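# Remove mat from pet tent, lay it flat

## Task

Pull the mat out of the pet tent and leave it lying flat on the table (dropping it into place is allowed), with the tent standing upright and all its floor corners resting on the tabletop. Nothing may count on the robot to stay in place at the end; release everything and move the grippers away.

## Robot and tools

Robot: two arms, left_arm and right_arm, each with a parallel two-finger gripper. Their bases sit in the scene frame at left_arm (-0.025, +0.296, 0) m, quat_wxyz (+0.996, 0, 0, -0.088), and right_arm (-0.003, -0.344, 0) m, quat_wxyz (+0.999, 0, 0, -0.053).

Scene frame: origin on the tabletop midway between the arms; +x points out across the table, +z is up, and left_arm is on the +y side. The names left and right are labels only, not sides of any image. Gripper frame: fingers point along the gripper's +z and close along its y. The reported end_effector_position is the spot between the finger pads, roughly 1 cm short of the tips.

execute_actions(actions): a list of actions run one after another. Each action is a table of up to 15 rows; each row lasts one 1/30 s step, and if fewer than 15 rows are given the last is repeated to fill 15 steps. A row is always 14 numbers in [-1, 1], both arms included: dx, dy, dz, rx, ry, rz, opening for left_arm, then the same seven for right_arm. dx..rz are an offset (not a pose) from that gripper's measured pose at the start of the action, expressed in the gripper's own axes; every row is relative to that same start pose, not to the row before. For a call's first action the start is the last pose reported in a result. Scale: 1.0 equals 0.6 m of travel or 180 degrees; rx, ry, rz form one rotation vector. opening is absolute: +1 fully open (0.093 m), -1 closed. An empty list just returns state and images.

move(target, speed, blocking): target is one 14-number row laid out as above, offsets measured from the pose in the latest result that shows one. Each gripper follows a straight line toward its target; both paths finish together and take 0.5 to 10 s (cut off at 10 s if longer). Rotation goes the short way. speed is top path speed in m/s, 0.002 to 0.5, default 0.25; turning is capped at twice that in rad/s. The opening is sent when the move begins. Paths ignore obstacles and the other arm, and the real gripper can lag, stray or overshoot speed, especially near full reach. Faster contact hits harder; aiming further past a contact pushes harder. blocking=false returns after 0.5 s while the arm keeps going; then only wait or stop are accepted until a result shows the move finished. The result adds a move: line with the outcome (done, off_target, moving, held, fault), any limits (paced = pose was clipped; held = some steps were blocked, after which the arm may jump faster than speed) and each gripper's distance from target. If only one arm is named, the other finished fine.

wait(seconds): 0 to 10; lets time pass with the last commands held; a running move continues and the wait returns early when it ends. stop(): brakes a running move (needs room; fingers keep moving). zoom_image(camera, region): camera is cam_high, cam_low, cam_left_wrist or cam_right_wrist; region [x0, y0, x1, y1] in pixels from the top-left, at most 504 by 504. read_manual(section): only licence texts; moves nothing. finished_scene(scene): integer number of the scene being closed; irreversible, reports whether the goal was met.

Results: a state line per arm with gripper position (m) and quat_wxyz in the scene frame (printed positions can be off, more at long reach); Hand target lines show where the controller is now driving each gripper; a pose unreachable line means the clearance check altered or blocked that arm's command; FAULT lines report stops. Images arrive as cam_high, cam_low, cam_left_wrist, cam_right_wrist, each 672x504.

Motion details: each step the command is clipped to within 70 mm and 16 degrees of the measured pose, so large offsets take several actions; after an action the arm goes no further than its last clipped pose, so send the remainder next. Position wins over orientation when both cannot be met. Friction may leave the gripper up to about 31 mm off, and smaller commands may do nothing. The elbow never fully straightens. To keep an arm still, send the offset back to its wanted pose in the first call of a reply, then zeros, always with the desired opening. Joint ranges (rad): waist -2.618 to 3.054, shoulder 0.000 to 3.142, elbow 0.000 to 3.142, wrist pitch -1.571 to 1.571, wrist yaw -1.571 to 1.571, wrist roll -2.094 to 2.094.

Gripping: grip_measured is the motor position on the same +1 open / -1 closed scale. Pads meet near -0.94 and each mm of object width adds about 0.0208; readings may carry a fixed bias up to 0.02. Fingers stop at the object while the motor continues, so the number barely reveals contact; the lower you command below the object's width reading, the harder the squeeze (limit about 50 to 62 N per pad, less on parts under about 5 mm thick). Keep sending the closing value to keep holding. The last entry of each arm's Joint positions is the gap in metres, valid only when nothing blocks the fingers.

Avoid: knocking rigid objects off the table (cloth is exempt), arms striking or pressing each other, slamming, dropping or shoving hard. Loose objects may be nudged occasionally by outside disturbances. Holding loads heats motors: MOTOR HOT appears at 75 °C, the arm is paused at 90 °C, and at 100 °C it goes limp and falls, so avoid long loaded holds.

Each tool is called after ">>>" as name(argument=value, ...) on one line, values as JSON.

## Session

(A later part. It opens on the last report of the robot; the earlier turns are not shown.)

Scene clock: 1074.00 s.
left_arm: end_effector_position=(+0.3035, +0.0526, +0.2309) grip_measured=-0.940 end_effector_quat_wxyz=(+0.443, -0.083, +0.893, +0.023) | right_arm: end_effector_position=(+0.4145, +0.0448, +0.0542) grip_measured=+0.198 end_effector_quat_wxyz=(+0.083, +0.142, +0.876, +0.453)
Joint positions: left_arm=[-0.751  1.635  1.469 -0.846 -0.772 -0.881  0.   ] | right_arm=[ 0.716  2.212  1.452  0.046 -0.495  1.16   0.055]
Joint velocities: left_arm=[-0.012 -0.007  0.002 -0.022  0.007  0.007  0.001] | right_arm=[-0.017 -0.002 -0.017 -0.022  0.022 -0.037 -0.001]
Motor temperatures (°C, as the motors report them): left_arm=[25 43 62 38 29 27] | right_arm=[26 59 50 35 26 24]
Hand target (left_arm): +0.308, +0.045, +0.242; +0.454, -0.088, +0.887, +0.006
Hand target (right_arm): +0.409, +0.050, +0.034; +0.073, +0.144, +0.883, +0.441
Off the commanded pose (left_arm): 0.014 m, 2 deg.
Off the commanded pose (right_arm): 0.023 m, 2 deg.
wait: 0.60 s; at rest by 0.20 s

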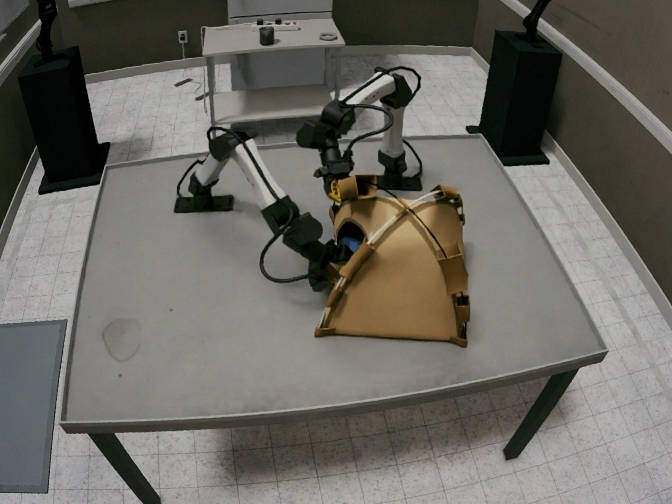

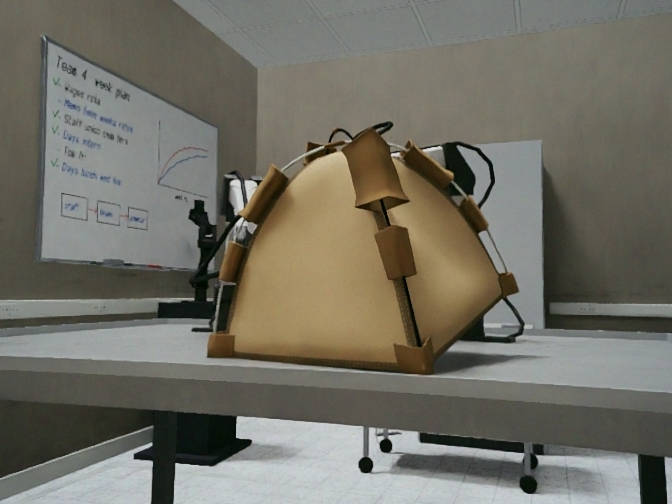

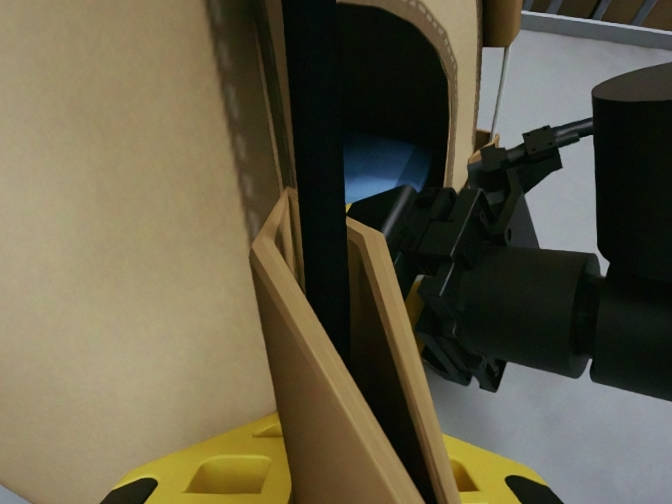

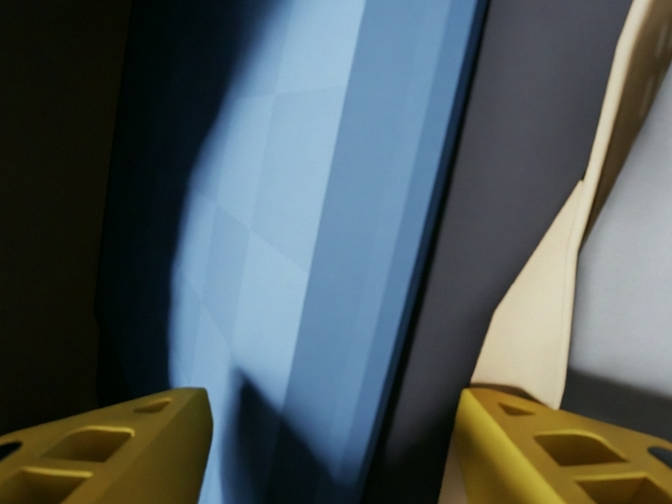

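>>> execute_actions(actions=[[[0.004,-0.011,0.001,0,0,0,-1, 0.002,-0.02,0.02,0,0,0,0.2],[0.008,-0.011,0.003,0,0,0,-1, 0.004,-0.026,0.025,0,0,0,0.2],[0.012,-0.011,0.004,0,0,0,-1, 0.006,-0.032,0.031,0,0,0,0.2],[0.016,-0.011,0.005,0,0,0,-1, 0.008,-0.038,0.037,0,0,0,0.2],[0.021,-0.011,0.007,0,0,0,-1, 0.01,-0.043,0.042,0,0,0,0.2],[0.0255,-0.011,0.008,0,0,0,-1, 0.01,-0.048,0.047,0,0,0,0.2]]])

>>> wait(seconds=0.6)

Scene clock: 1107.27 s.
left_arm: end_effector_position=(+0.3029, +0.0579, +0.2244) grip_measured=-0.940 end_effector_quat_wxyz=(+0.445, -0.099, +0.889, +0.029) | right_arm: end_effector_position=(+0.4243, +0.0519, +0.0498) grip_measured=+0.198 end_effector_quat_wxyz=(+0.101, +0.134, +0.865, +0.473)
Joint positions: left_arm=[-0.751  1.635  1.443 -0.841 -0.794 -0.919  0.   ] | right_arm=[ 0.716  2.253  1.452  0.151 -0.496  1.167  0.055]
Joint velocities: left_arm=[-0.012 -0.002 -0.007  0.037 -0.037  0.022  0.001] | right_arm=[-0.007  0.007  0.002  0.051  0.007  0.022 -0.001]
Motor temperatures (°C, as the motors report them): left_arm=[25 44 64 39 28 27] | right_arm=[26 55 51 36 26 24]
Hand target (left_arm): +0.299, +0.045, +0.216; +0.443, -0.083, +0.893, +0.022
Hand target (right_arm): +0.411, +0.051, +0.016; +0.083, +0.142, +0.877, +0.452
Off the commanded pose (left_arm): 0.016 m, 2 deg.
Off the commanded pose (right_arm): 0.038 m, 4 deg.

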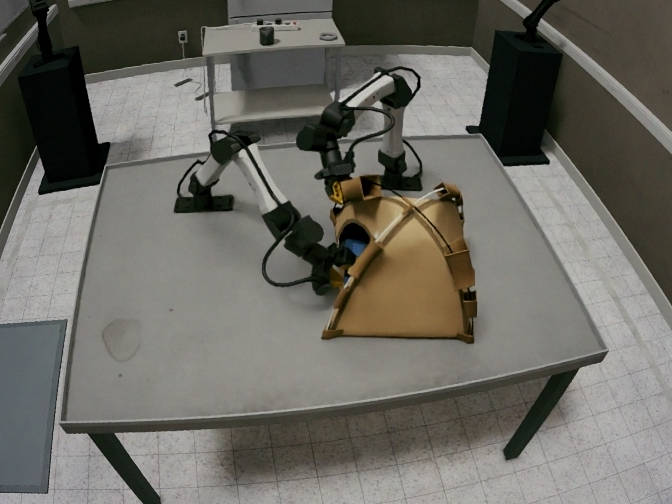

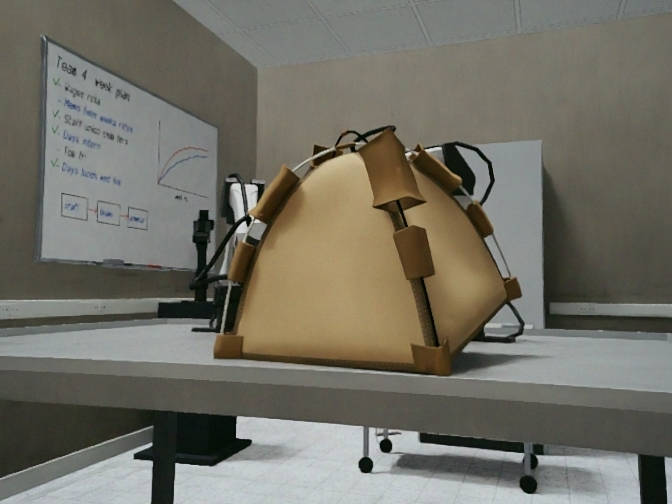

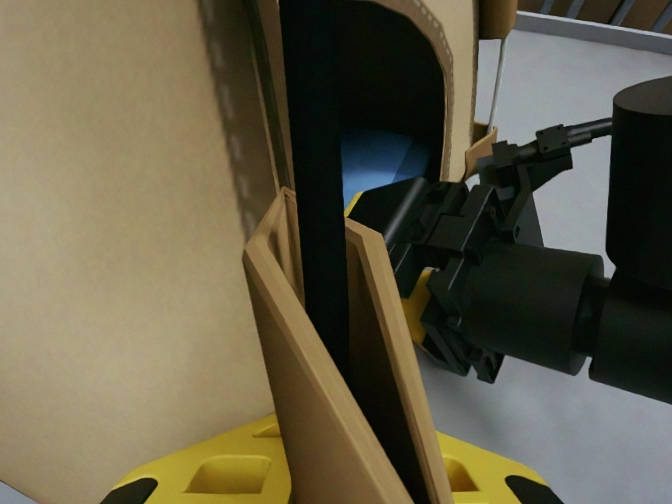

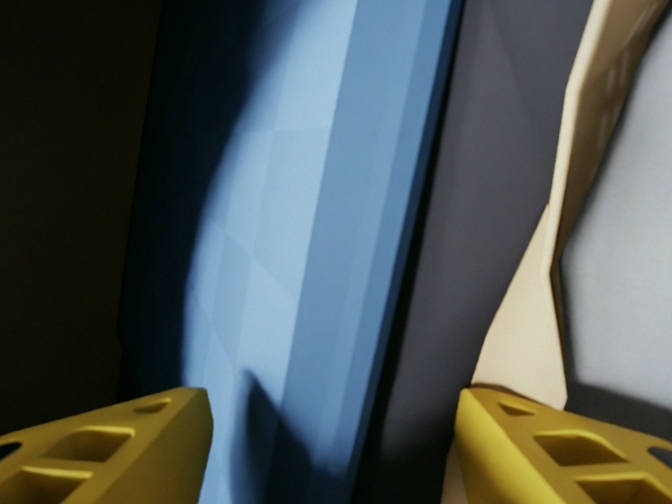

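Scene clock: 1107.87 s.
left_arm: end_effector_position=(+0.3031, +0.0581, +0.2247) grip_measured=-0.940 end_effector_quat_wxyz=(+0.446, -0.100, +0.889, +0.030) | right_arm: end_effector_position=(+0.4249, +0.0525, +0.0509) grip_measured=+0.198 end_effector_quat_wxyz=(+0.103, +0.133, +0.864, +0.475)
Joint positions: left_arm=[-0.751  1.635  1.443 -0.841 -0.797 -0.92   0.   ] | right_arm=[ 0.716  2.253  1.452  0.158 -0.497  1.168  0.055]
Joint velocities: left_arm=[ 0.007 -0.022  0.002 -0.022 -0.037 -0.051  0.   ] | right_arm=[-0.002  0.002 -0.007 -0.051 -0.066 -0.007 -0.   ]
Motor temperatures (°C, as the motors report them): left_arm=[25 44 64 39 28 27] | right_arm=[26 55 51 36 26 24]
Hand target (left_arm): +0.299, +0.045, +0.216; +0.442, -0.083, +0.893, +0.023
Hand target (right_arm): +0.411, +0.051, +0.016; +0.083, +0.141, +0.877, +0.452
Off the commanded pose (left_arm): 0.016 m, 2 deg.
Off the commanded pose (right_arm): 0.039 m, 4 deg.
wait: 0.60 s; at rest by 0.17 s

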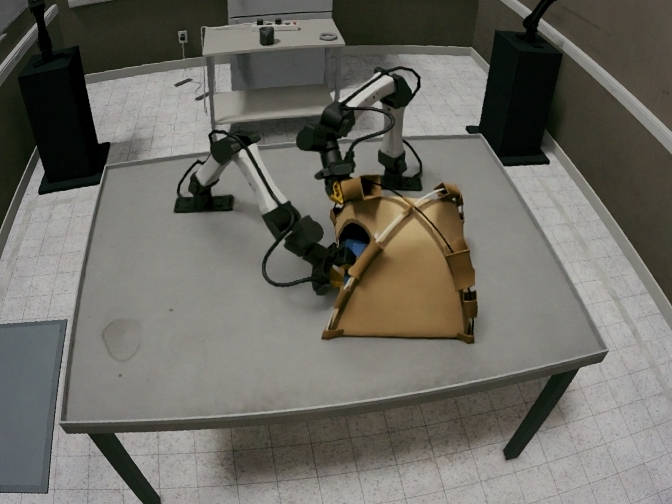

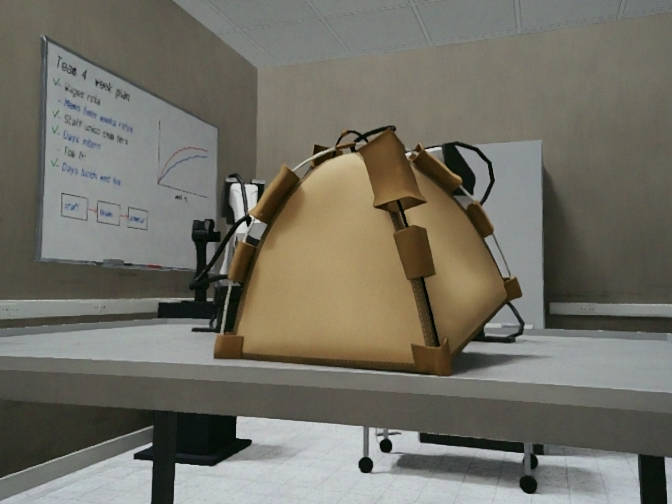

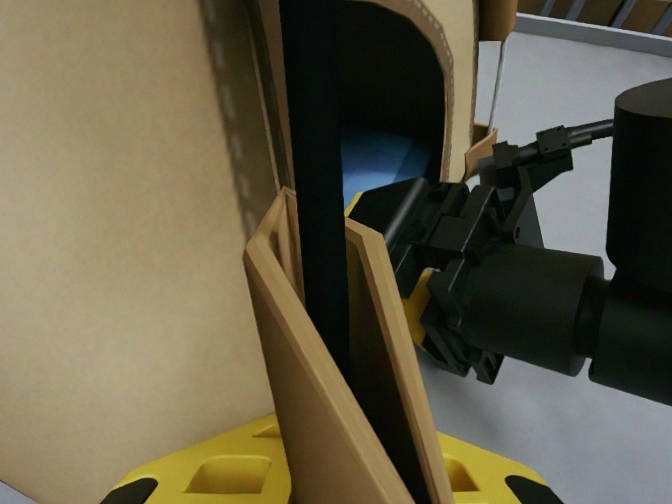

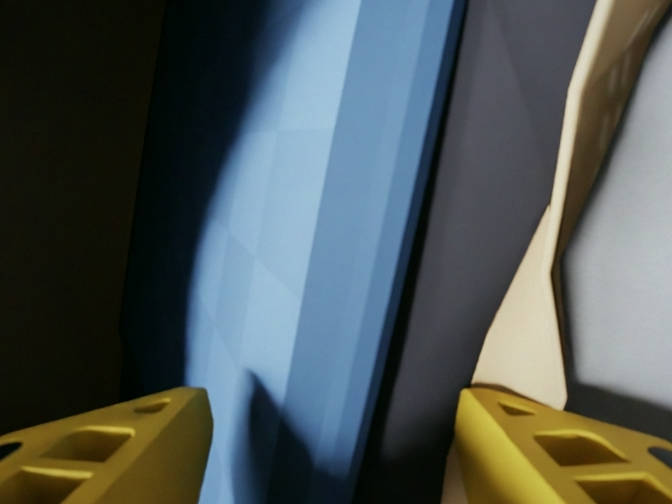

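>>> move(target=[0.011,-0.1145,-0.022,-0.027,-0.001,-0.02,-1, 0,-0.021,0.013,0,0,0,0.2], speed=0.04)

Scene clock: 1127.33 s.
left_arm: end_effector_position=(+0.3106, +0.0195, +0.2271) grip_measured=-0.940 end_effector_quat_wxyz=(+0.447, -0.156, +0.877, +0.077) | right_arm: end_effector_position=(+0.4293, +0.0538, +0.0574) grip_measured=+0.198 end_effector_quat_wxyz=(+0.112, +0.128, +0.857, +0.487)
Joint positions: left_arm=[-0.822  1.928  1.831 -1.175 -0.908 -1.202  0.   ] | right_arm=[ 0.712  2.253  1.452  0.192 -0.503  1.168  0.055]
Joint velocities: left_arm=[-0.002  0.017  0.012 -0.007 -0.007  0.007 -0.   ] | right_arm=[ 0.002 -0.002  0.002 -0.022 -0.095 -0.051 -0.   ]
Motor temperatures (°C, as the motors report them): left_arm=[26 44 61 39 28 27] | right_arm=[26 55 49 37 26 24]
Hand target (left_arm): +0.309, +0.014, +0.227; +0.447, -0.150, +0.879, +0.070
Hand target (right_arm): +0.425, +0.052, +0.037; +0.103, +0.133, +0.864, +0.475
Off the commanded pose (left_arm): 0.033 m, 3 deg.
Off the commanded pose (right_arm): 0.022 m, 2 deg.
move: held (left_arm), off_target (right_arm); limits=held; held on 11 of 61 steps (left_arm), including the last (left_arm)
pose unreachable (left arm): on one or more control steps of this call, first in action 0 (counted from 0), this arm could not follow its commanded pose, so it was not sent that pose on those steps. On the call's last step it was still not sent that pose. It may still have moved: this result reports where it is.
cause: the commanded pose would bring a part of the arm too close to another arm (this arm's wrist (the part past joint 4) and the other arm's forearm (the part past joint 3)).

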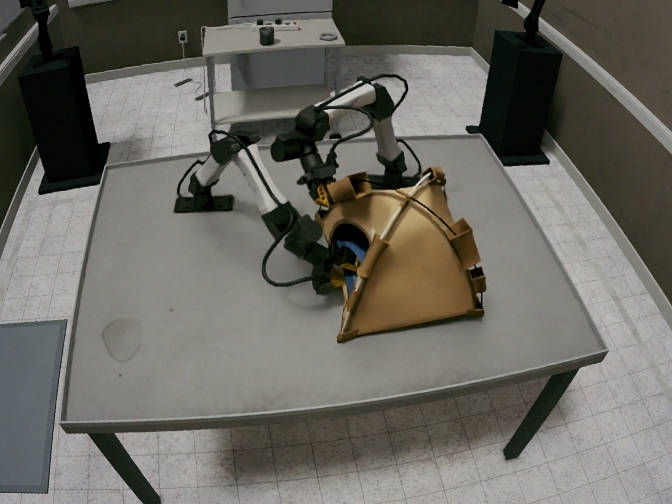

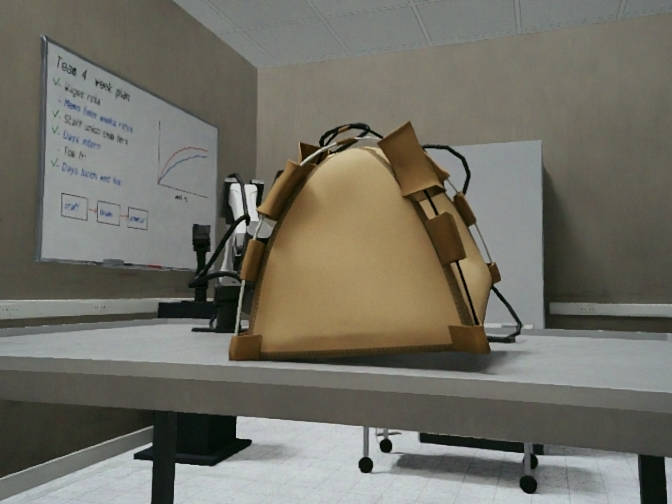

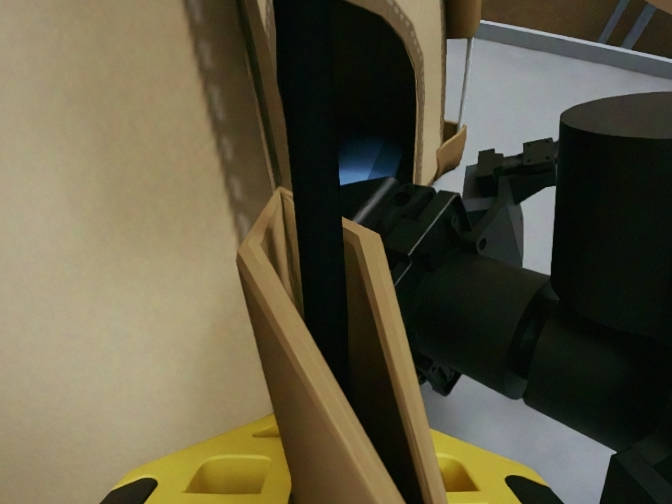

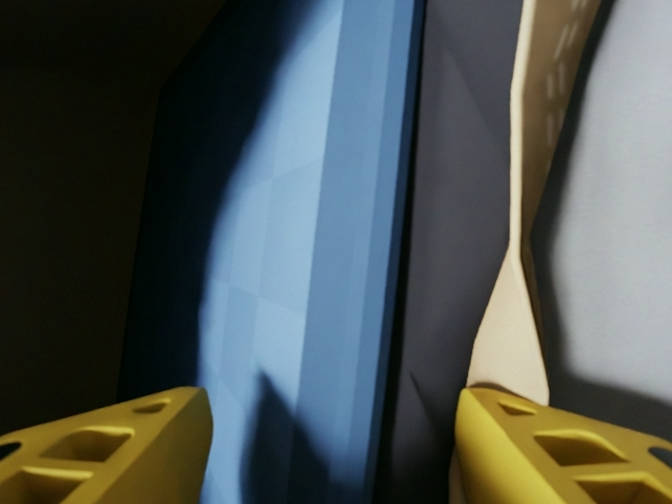

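>>> move(target=[0,0.03,0,0,0,0,-1, 0,0.08,-0.06,0,0,0,0.0], speed=0.08)

Scene clock: 1144.73 s.
left_arm: end_effector_position=(+0.3056, +0.0307, +0.2271) grip_measured=-0.940 end_effector_quat_wxyz=(+0.446, -0.165, +0.877, +0.069) | right_arm: end_effector_position=(+0.4221, +0.0456, +0.1026) grip_measured=+0.002 end_effector_quat_wxyz=(+0.110, +0.134, +0.860, +0.479)
Joint positions: left_arm=[-0.815  1.87   1.756 -1.145 -0.899 -1.212  0.   ] | right_arm=[ 0.71   2.134  1.47   0.037 -0.494  1.168  0.045]
Joint velocities: left_arm=[ 0.007  0.002  0.012 -0.022 -0.051  0.007  0.   ] | right_arm=[ 0.007 -0.002 -0.012 -0.007  0.007 -0.022 -0.001]
Motor temperatures (°C, as the motors report them): left_arm=[26 49 60 37 28 27] | right_arm=[26 56 49 37 26 24]
Hand target (left_arm): +0.305, +0.036, +0.227; +0.447, -0.156, +0.877, +0.078
Hand target (right_arm): +0.423, +0.049, +0.116; +0.112, +0.128, +0.857, +0.487
Off the commanded pose (left_arm): 0.006 m, 1 deg.
Off the commanded pose (right_arm): 0.015 m, 1 deg.
move: off_target (right_arm)

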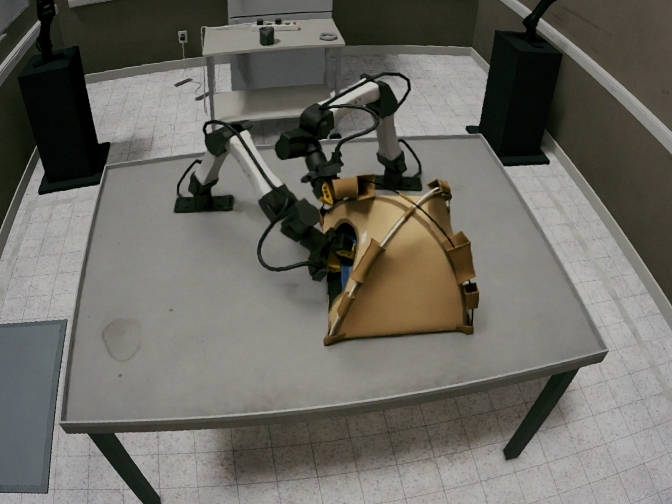

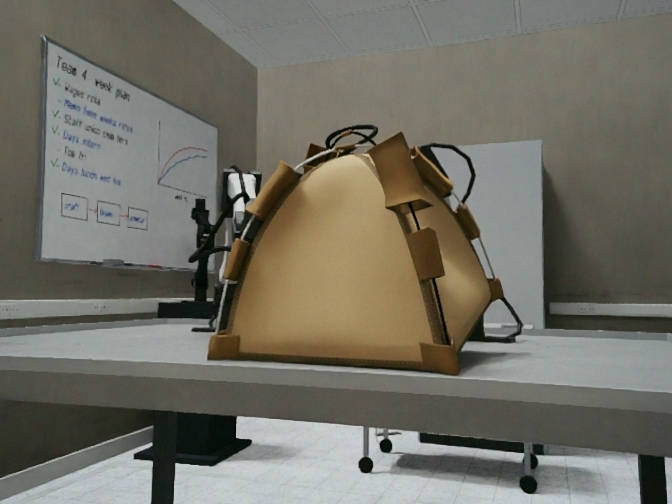

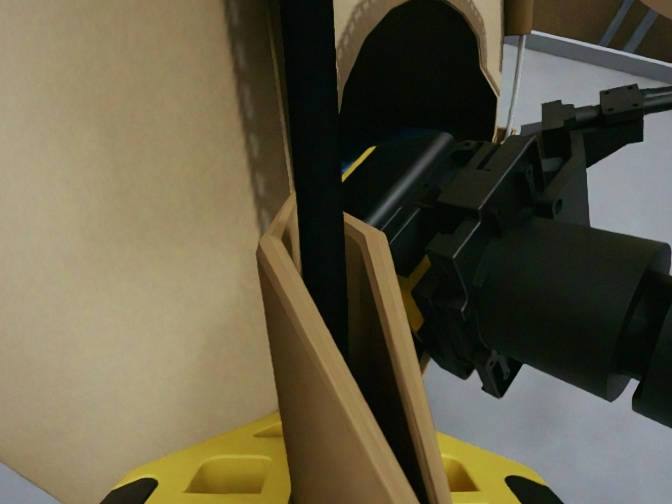

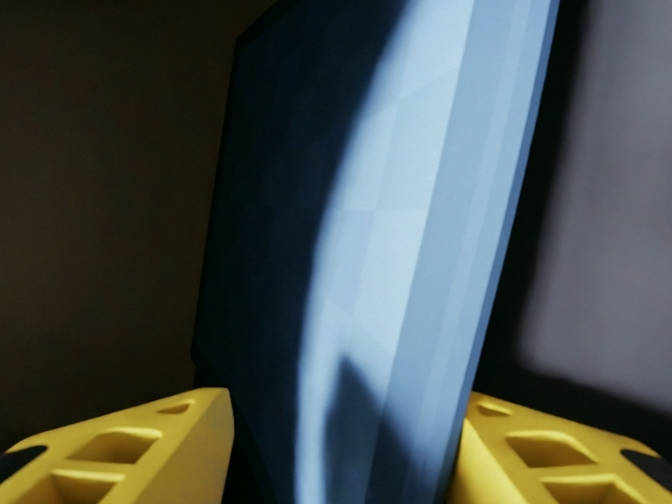

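>>> execute_actions(actions=[])

Scene clock: 1161.47 s.
left_arm: end_effector_position=(+0.3056, +0.0307, +0.2271) grip_measured=-0.940 end_effector_quat_wxyz=(+0.446, -0.165, +0.877, +0.069) | right_arm: end_effector_position=(+0.4220, +0.0455, +0.1025) grip_measured=+0.002 end_effector_quat_wxyz=(+0.110, +0.134, +0.860, +0.479)
Joint positions: left_arm=[-0.815  1.87   1.756 -1.144 -0.899 -1.212  0.   ] | right_arm=[ 0.71   2.134  1.47   0.036 -0.495  1.168  0.045]
Joint velocities: left_arm=[-0.007  0.002 -0.007  0.007 -0.051  0.007 -0.   ] | right_arm=[ 0.002 -0.012 -0.007 -0.081 -0.051  0.051  0.001]
Motor temperatures (°C, as the motors report them): left_arm=[26 53 57 36 29 27] | right_arm=[26 61 51 37 26 24]
Hand target (left_arm): +0.305, +0.036, +0.227; +0.447, -0.156, +0.877, +0.078
Hand target (right_arm): +0.423, +0.049, +0.116; +0.112, +0.128, +0.857, +0.487
Off the commanded pose (left_arm): 0.006 m, 1 deg.
Off the commanded pose (right_arm): 0.015 m, 1 deg.

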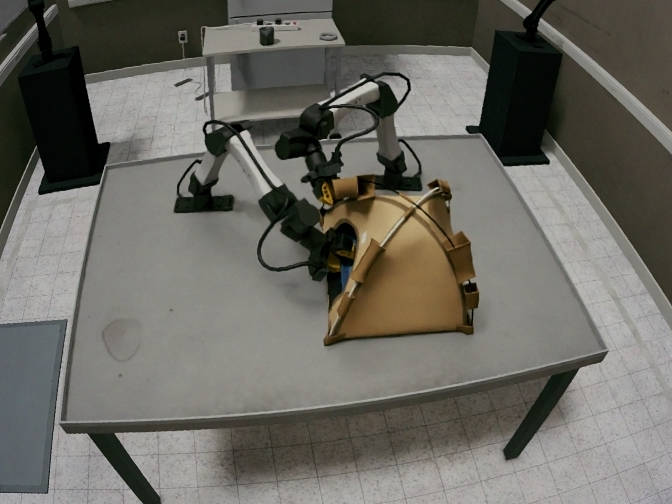

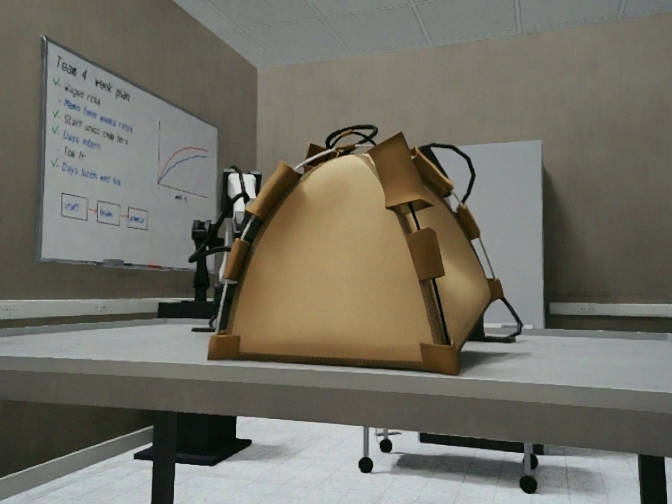

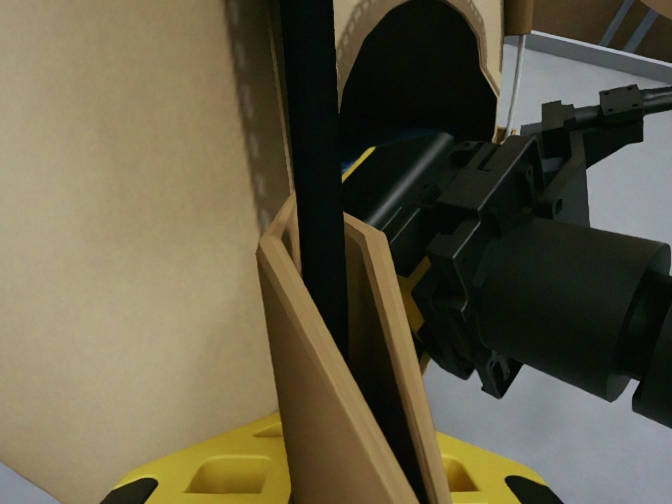

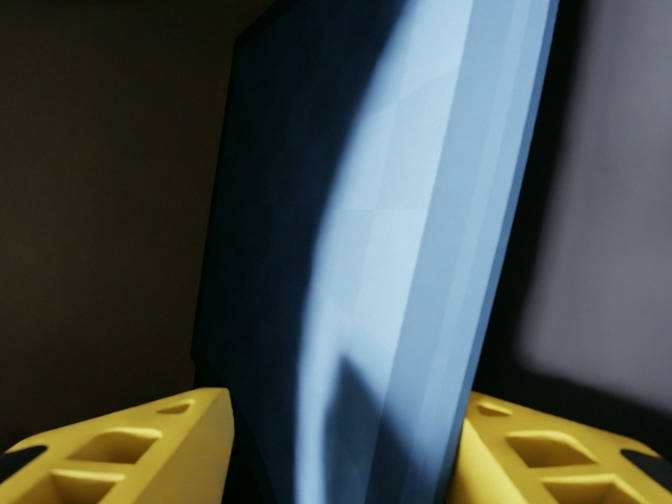

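>>> execute_actions(actions=[[[-0.0014,0.008,0.0015,0,0,0,-1, 0,0.004,0.006,0,0,0,0],[-0.0014,0.008,0.0015,0,0,0,-1, 0,0.008,0.012,0,0,0,0],[-0.0014,0.008,0.0015,0,0,0,-1, 0,0.012,0.018,0,0,0,0],[-0.0014,0.008,0.0015,0,0,0,-1, 0,0.016,0.024,0,0,0,0],[-0.0014,0.008,0.0015,0,0,0,-1, 0,0.02,0.03,0,0,0,0],[-0.0014,0.008,0.0015,0,0,0,-1, 0,0.024,0.036,0,0,0,0],[-0.0014,0.008,0.0015,0,0,0,-1, 0,0.026,0.04,0,0,0,0]]])

>>> wait(seconds=0.6)

Scene clock: 1176.50 s.
left_arm: end_effector_position=(+0.3060, +0.0299, +0.2272) grip_measured=-0.940 end_effector_quat_wxyz=(+0.446, -0.166, +0.877, +0.067) | right_arm: end_effector_position=(+0.4307, +0.0682, +0.1110) grip_measured=+0.002 end_effector_quat_wxyz=(+0.116, +0.128, +0.857, +0.486)
Joint positions: left_arm=[-0.815  1.87   1.756 -1.14  -0.898 -1.212  0.   ] | right_arm=[ 0.738  2.19   1.579  0.013 -0.475  1.183  0.045]
Joint velocities: left_arm=[-0.007 -0.002  0.002  0.022 -0.022  0.007  0.001] | right_arm=[-0.012  0.002  0.017 -0.037  0.11  -0.022 -0.001]
Motor temperatures (°C, as the motors report them): left_arm=[26 56 56 36 29 27] | right_arm=[26 64 53 37 26 24]
Hand target (left_arm): +0.305, +0.036, +0.227; +0.446, -0.165, +0.877, +0.070
Hand target (right_arm): +0.432, +0.072, +0.104; +0.111, +0.134, +0.861, +0.479
Off the commanded pose (left_arm): 0.006 m, 0 deg.
Off the commanded pose (right_arm): 0.009 m, 1 deg.

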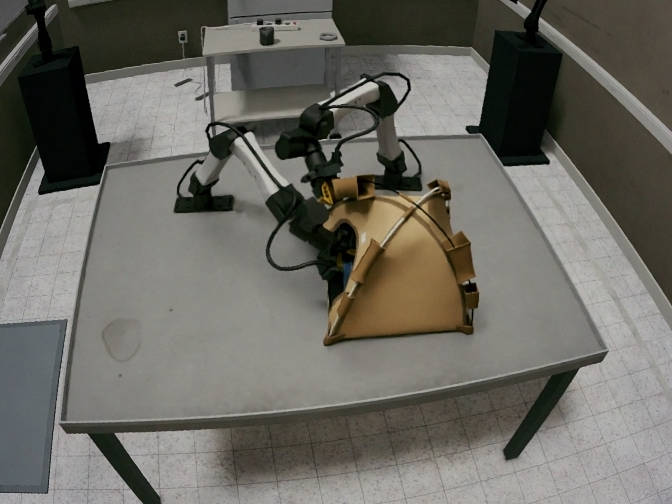

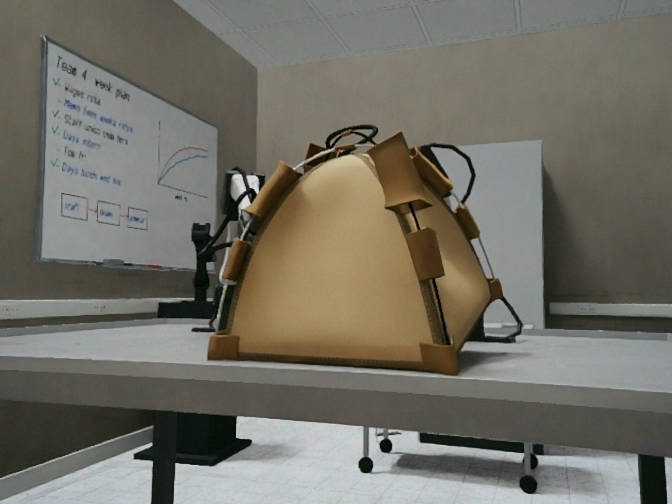

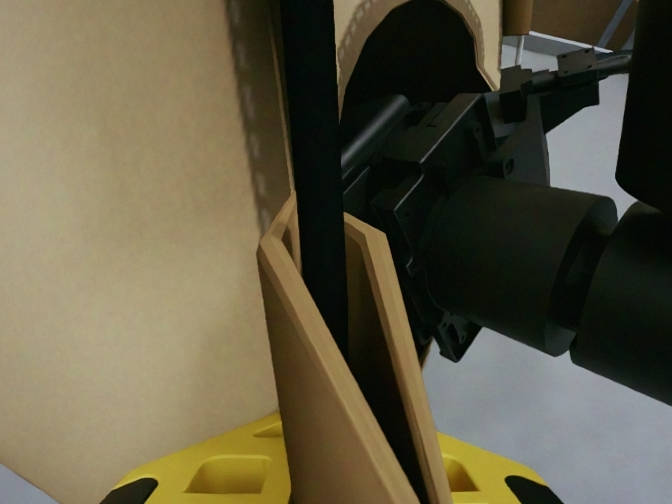

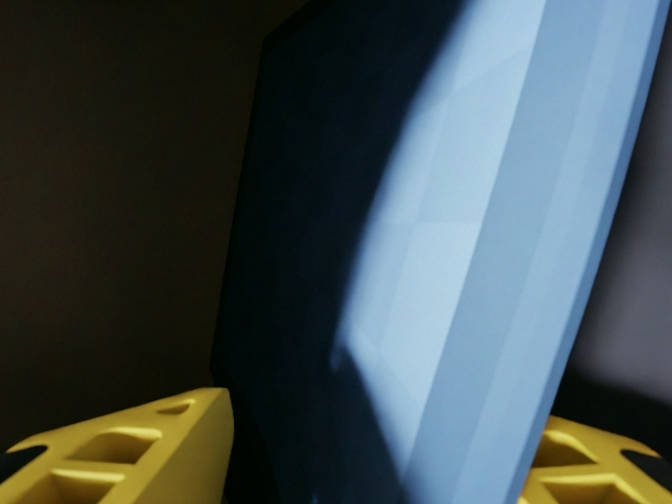

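Scene clock: 1177.10 s.
left_arm: end_effector_position=(+0.3061, +0.0298, +0.2273) grip_measured=-0.940 end_effector_quat_wxyz=(+0.447, -0.166, +0.877, +0.067) | right_arm: end_effector_position=(+0.4302, +0.0676, +0.1086) grip_measured=+0.002 end_effector_quat_wxyz=(+0.114, +0.131, +0.858, +0.483)
Joint positions: left_arm=[-0.815  1.87   1.756 -1.138 -0.898 -1.212  0.   ] | right_arm=[ 0.738  2.192  1.579  0.007 -0.473  1.184  0.045]
Joint velocities: left_arm=[ 0.002 -0.002 -0.002 -0.022  0.007 -0.007 -0.   ] | right_arm=[-0.002 -0.007  0.007  0.081  0.022  0.022 -0.   ]
Motor temperatures (°C, as the motors report them): left_arm=[26 56 56 36 29 27] | right_arm=[26 64 53 37 26 24]
Hand target (left_arm): +0.305, +0.036, +0.227; +0.446, -0.165, +0.877, +0.070
Hand target (right_arm): +0.432, +0.072, +0.103; +0.111, +0.134, +0.861, +0.479
Off the commanded pose (left_arm): 0.006 m, 0 deg.
Off the commanded pose (right_arm): 0.007 m, 1 deg.
wait: 0.60 s; at rest by 0.23 s

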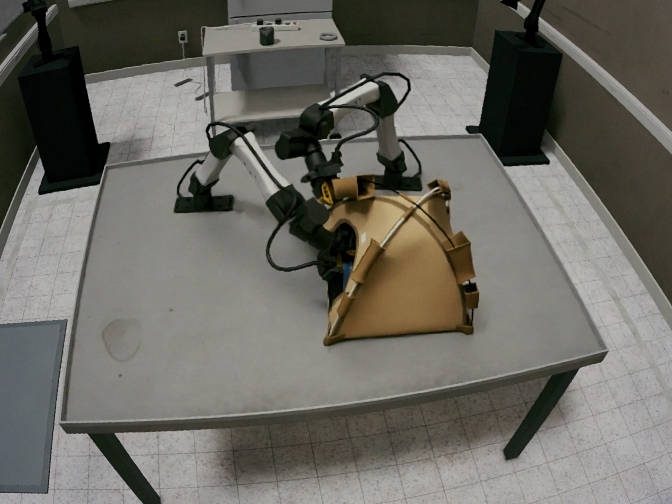

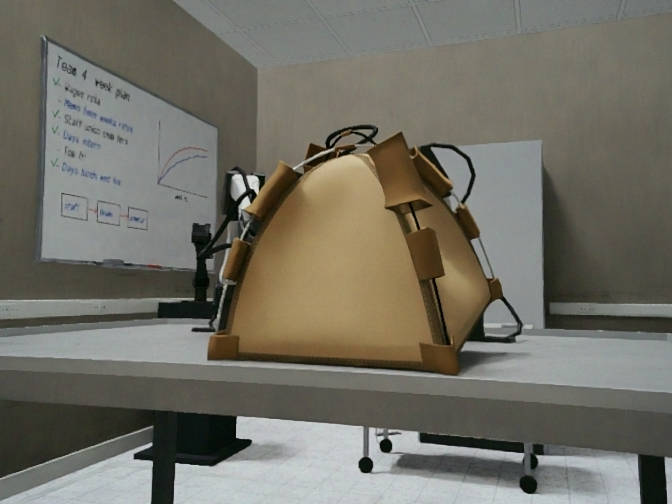

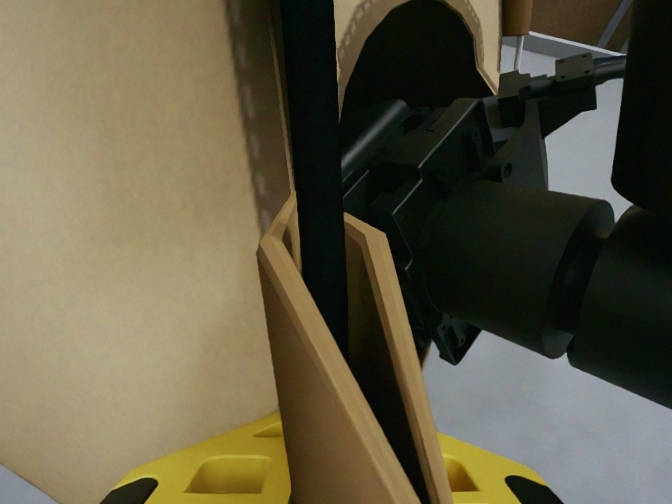

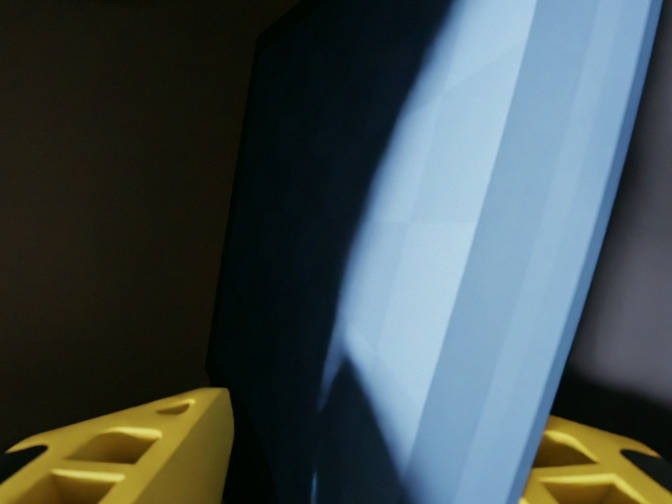

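The finger is well under the mat now. Close.

>>> execute_actions(actions=[[[-0.0014,0.009,0.0015,0,0,0,-1, 0,0,0,0,0,0,-0.2],[-0.0014,0.009,0.0015,0,0,0,-1, 0,0,0,0,0,0,-0.4],[-0.0014,0.009,0.0015,0,0,0,-1, 0,0,0,0,0,0,-0.55],[-0.0014,0.009,0.0015,0,0,0,-1, 0,0,0,0,0,0,-0.7],[-0.0014,0.009,0.0015,0,0,0,-1, 0,0,0,0,0,0,-0.8],[-0.0014,0.009,0.0015,0,0,0,-1, 0,0,0,0,0,0,-0.9],[-0.0014,0.009,0.0015,0,0,0,-1, 0,0,0,0,0,0,-1]]])

>>> wait(seconds=0.8)

Scene clock: 1187.53 s.
left_arm: end_effector_position=(+0.3068, +0.0284, +0.2275) grip_measured=-0.940 end_effector_quat_wxyz=(+0.447, -0.168, +0.876, +0.063) | right_arm: end_effector_position=(+0.4302, +0.0676, +0.1086) grip_measured=-0.958 end_effector_quat_wxyz=(+0.114, +0.131, +0.858, +0.483)
Joint positions: left_arm=[-0.815  1.87   1.756 -1.13  -0.896 -1.212  0.   ] | right_arm=[ 0.738  2.192  1.579  0.007 -0.473  1.184  0.   ]
Joint velocities: left_arm=[-0.002 -0.017  0.002 -0.051 -0.007  0.007  0.001] | right_arm=[-0.017  0.002  0.007 -0.051 -0.022  0.022  0.   ]
Motor temperatures (°C, as the motors report them): left_arm=[26 58 55 36 29 27] | right_arm=[26 63 54 37 26 24]
Hand target (left_arm): +0.305, +0.035, +0.227; +0.446, -0.166, +0.877, +0.067
Hand target (right_arm): +0.430, +0.068, +0.109; +0.114, +0.131, +0.858, +0.483
Off the commanded pose (left_arm): 0.007 m, 0 deg.
Off the commanded pose (right_arm): 0.000 m, 0 deg.

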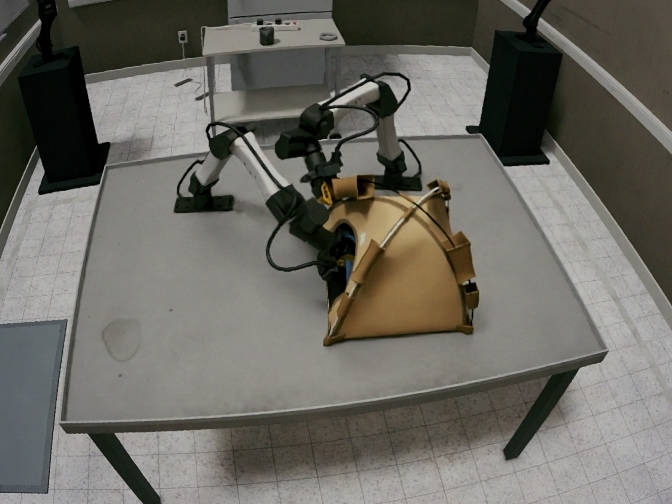

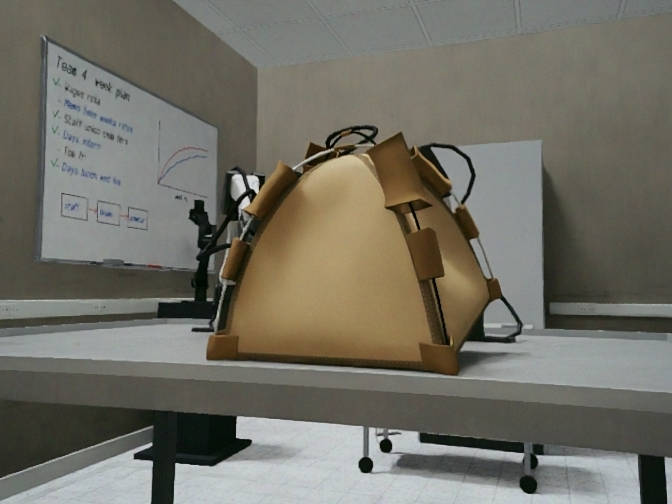

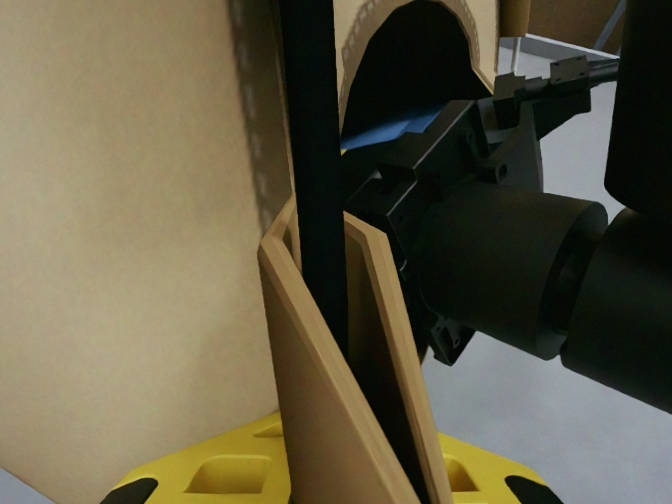

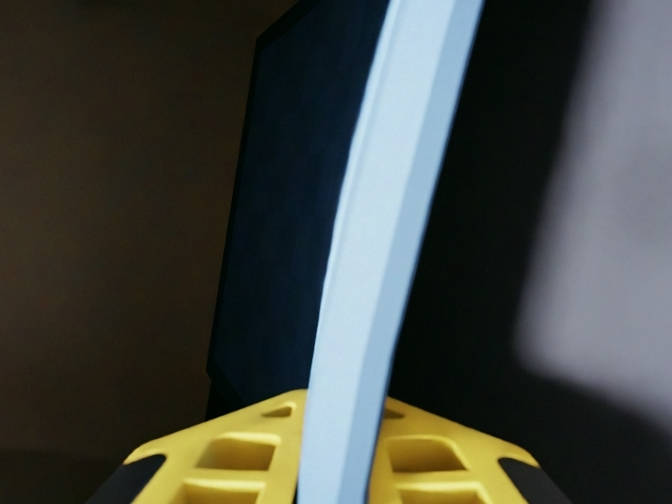

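Scene clock: 1188.33 s.
left_arm: end_effector_position=(+0.3068, +0.0284, +0.2275) grip_measured=-0.940 end_effector_quat_wxyz=(+0.447, -0.168, +0.876, +0.063) | right_arm: end_effector_position=(+0.4302, +0.0676, +0.1086) grip_measured=-0.958 end_effector_quat_wxyz=(+0.114, +0.131, +0.858, +0.483)
Joint positions: left_arm=[-0.815  1.87   1.756 -1.13  -0.896 -1.212  0.   ] | right_arm=[ 0.738  2.192  1.579  0.007 -0.473  1.184  0.   ]
Joint velocities: left_arm=[ 0.007 -0.007 -0.002 -0.051  0.022  0.066 -0.   ] | right_arm=[ 0.007 -0.022 -0.007  0.037 -0.007  0.007  0.   ]
Motor temperatures (°C, as the motors report them): left_arm=[26 58 55 36 29 27] | right_arm=[26 63 54 37 26 24]
Hand target (left_arm): +0.305, +0.035, +0.227; +0.446, -0.166, +0.877, +0.067
Hand target (right_arm): +0.430, +0.068, +0.109; +0.114, +0.131, +0.858, +0.483
Off the commanded pose (left_arm): 0.007 m, 0 deg.
Off the commanded pose (right_arm): 0.000 m, 0 deg.
wait: 0.80 s; at rest by 0.17 s

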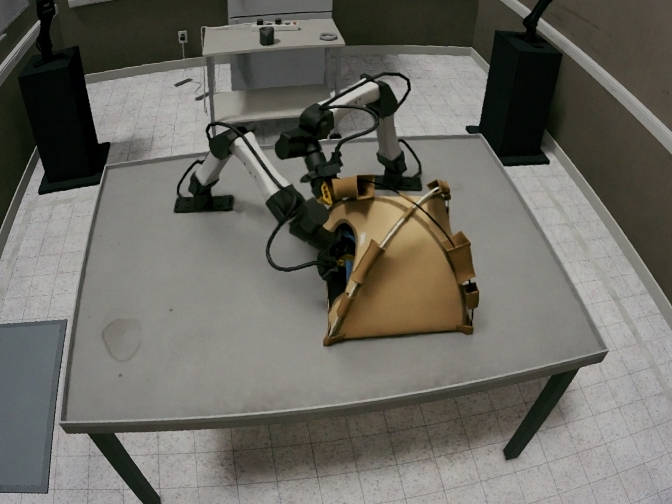

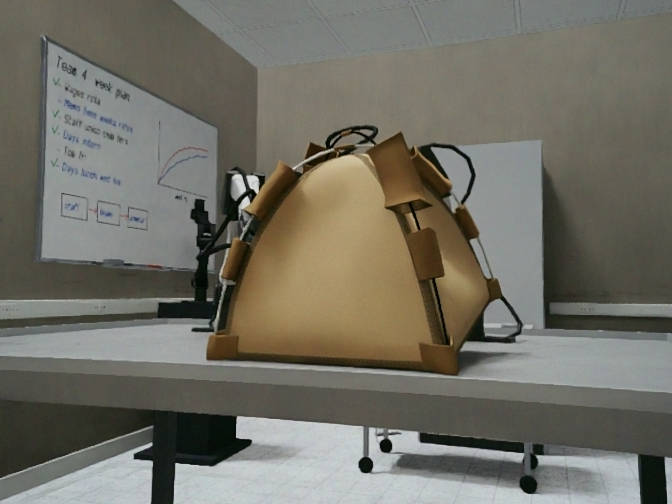

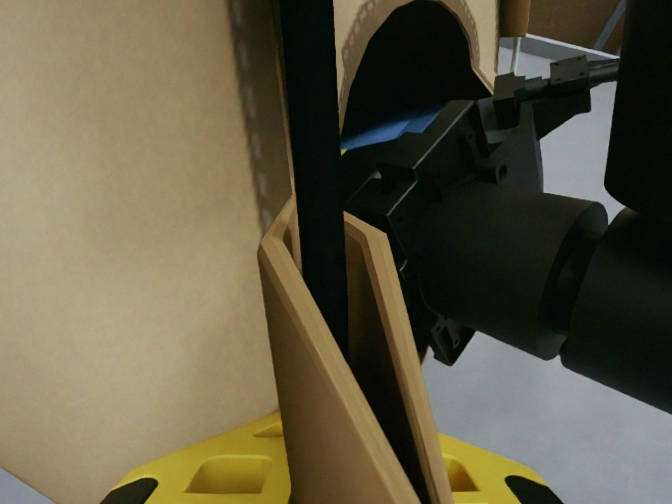

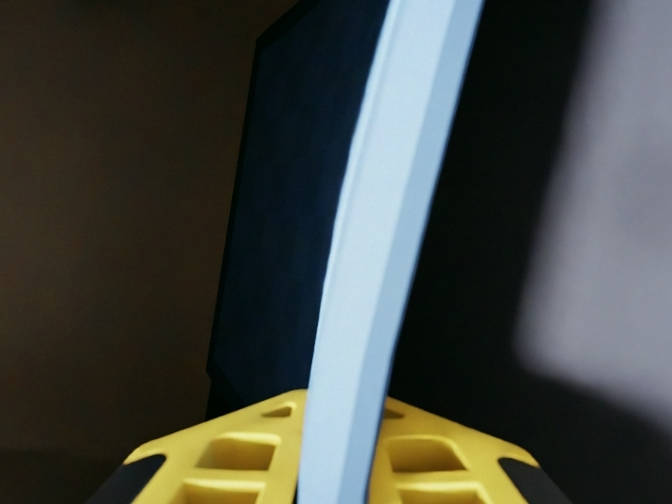

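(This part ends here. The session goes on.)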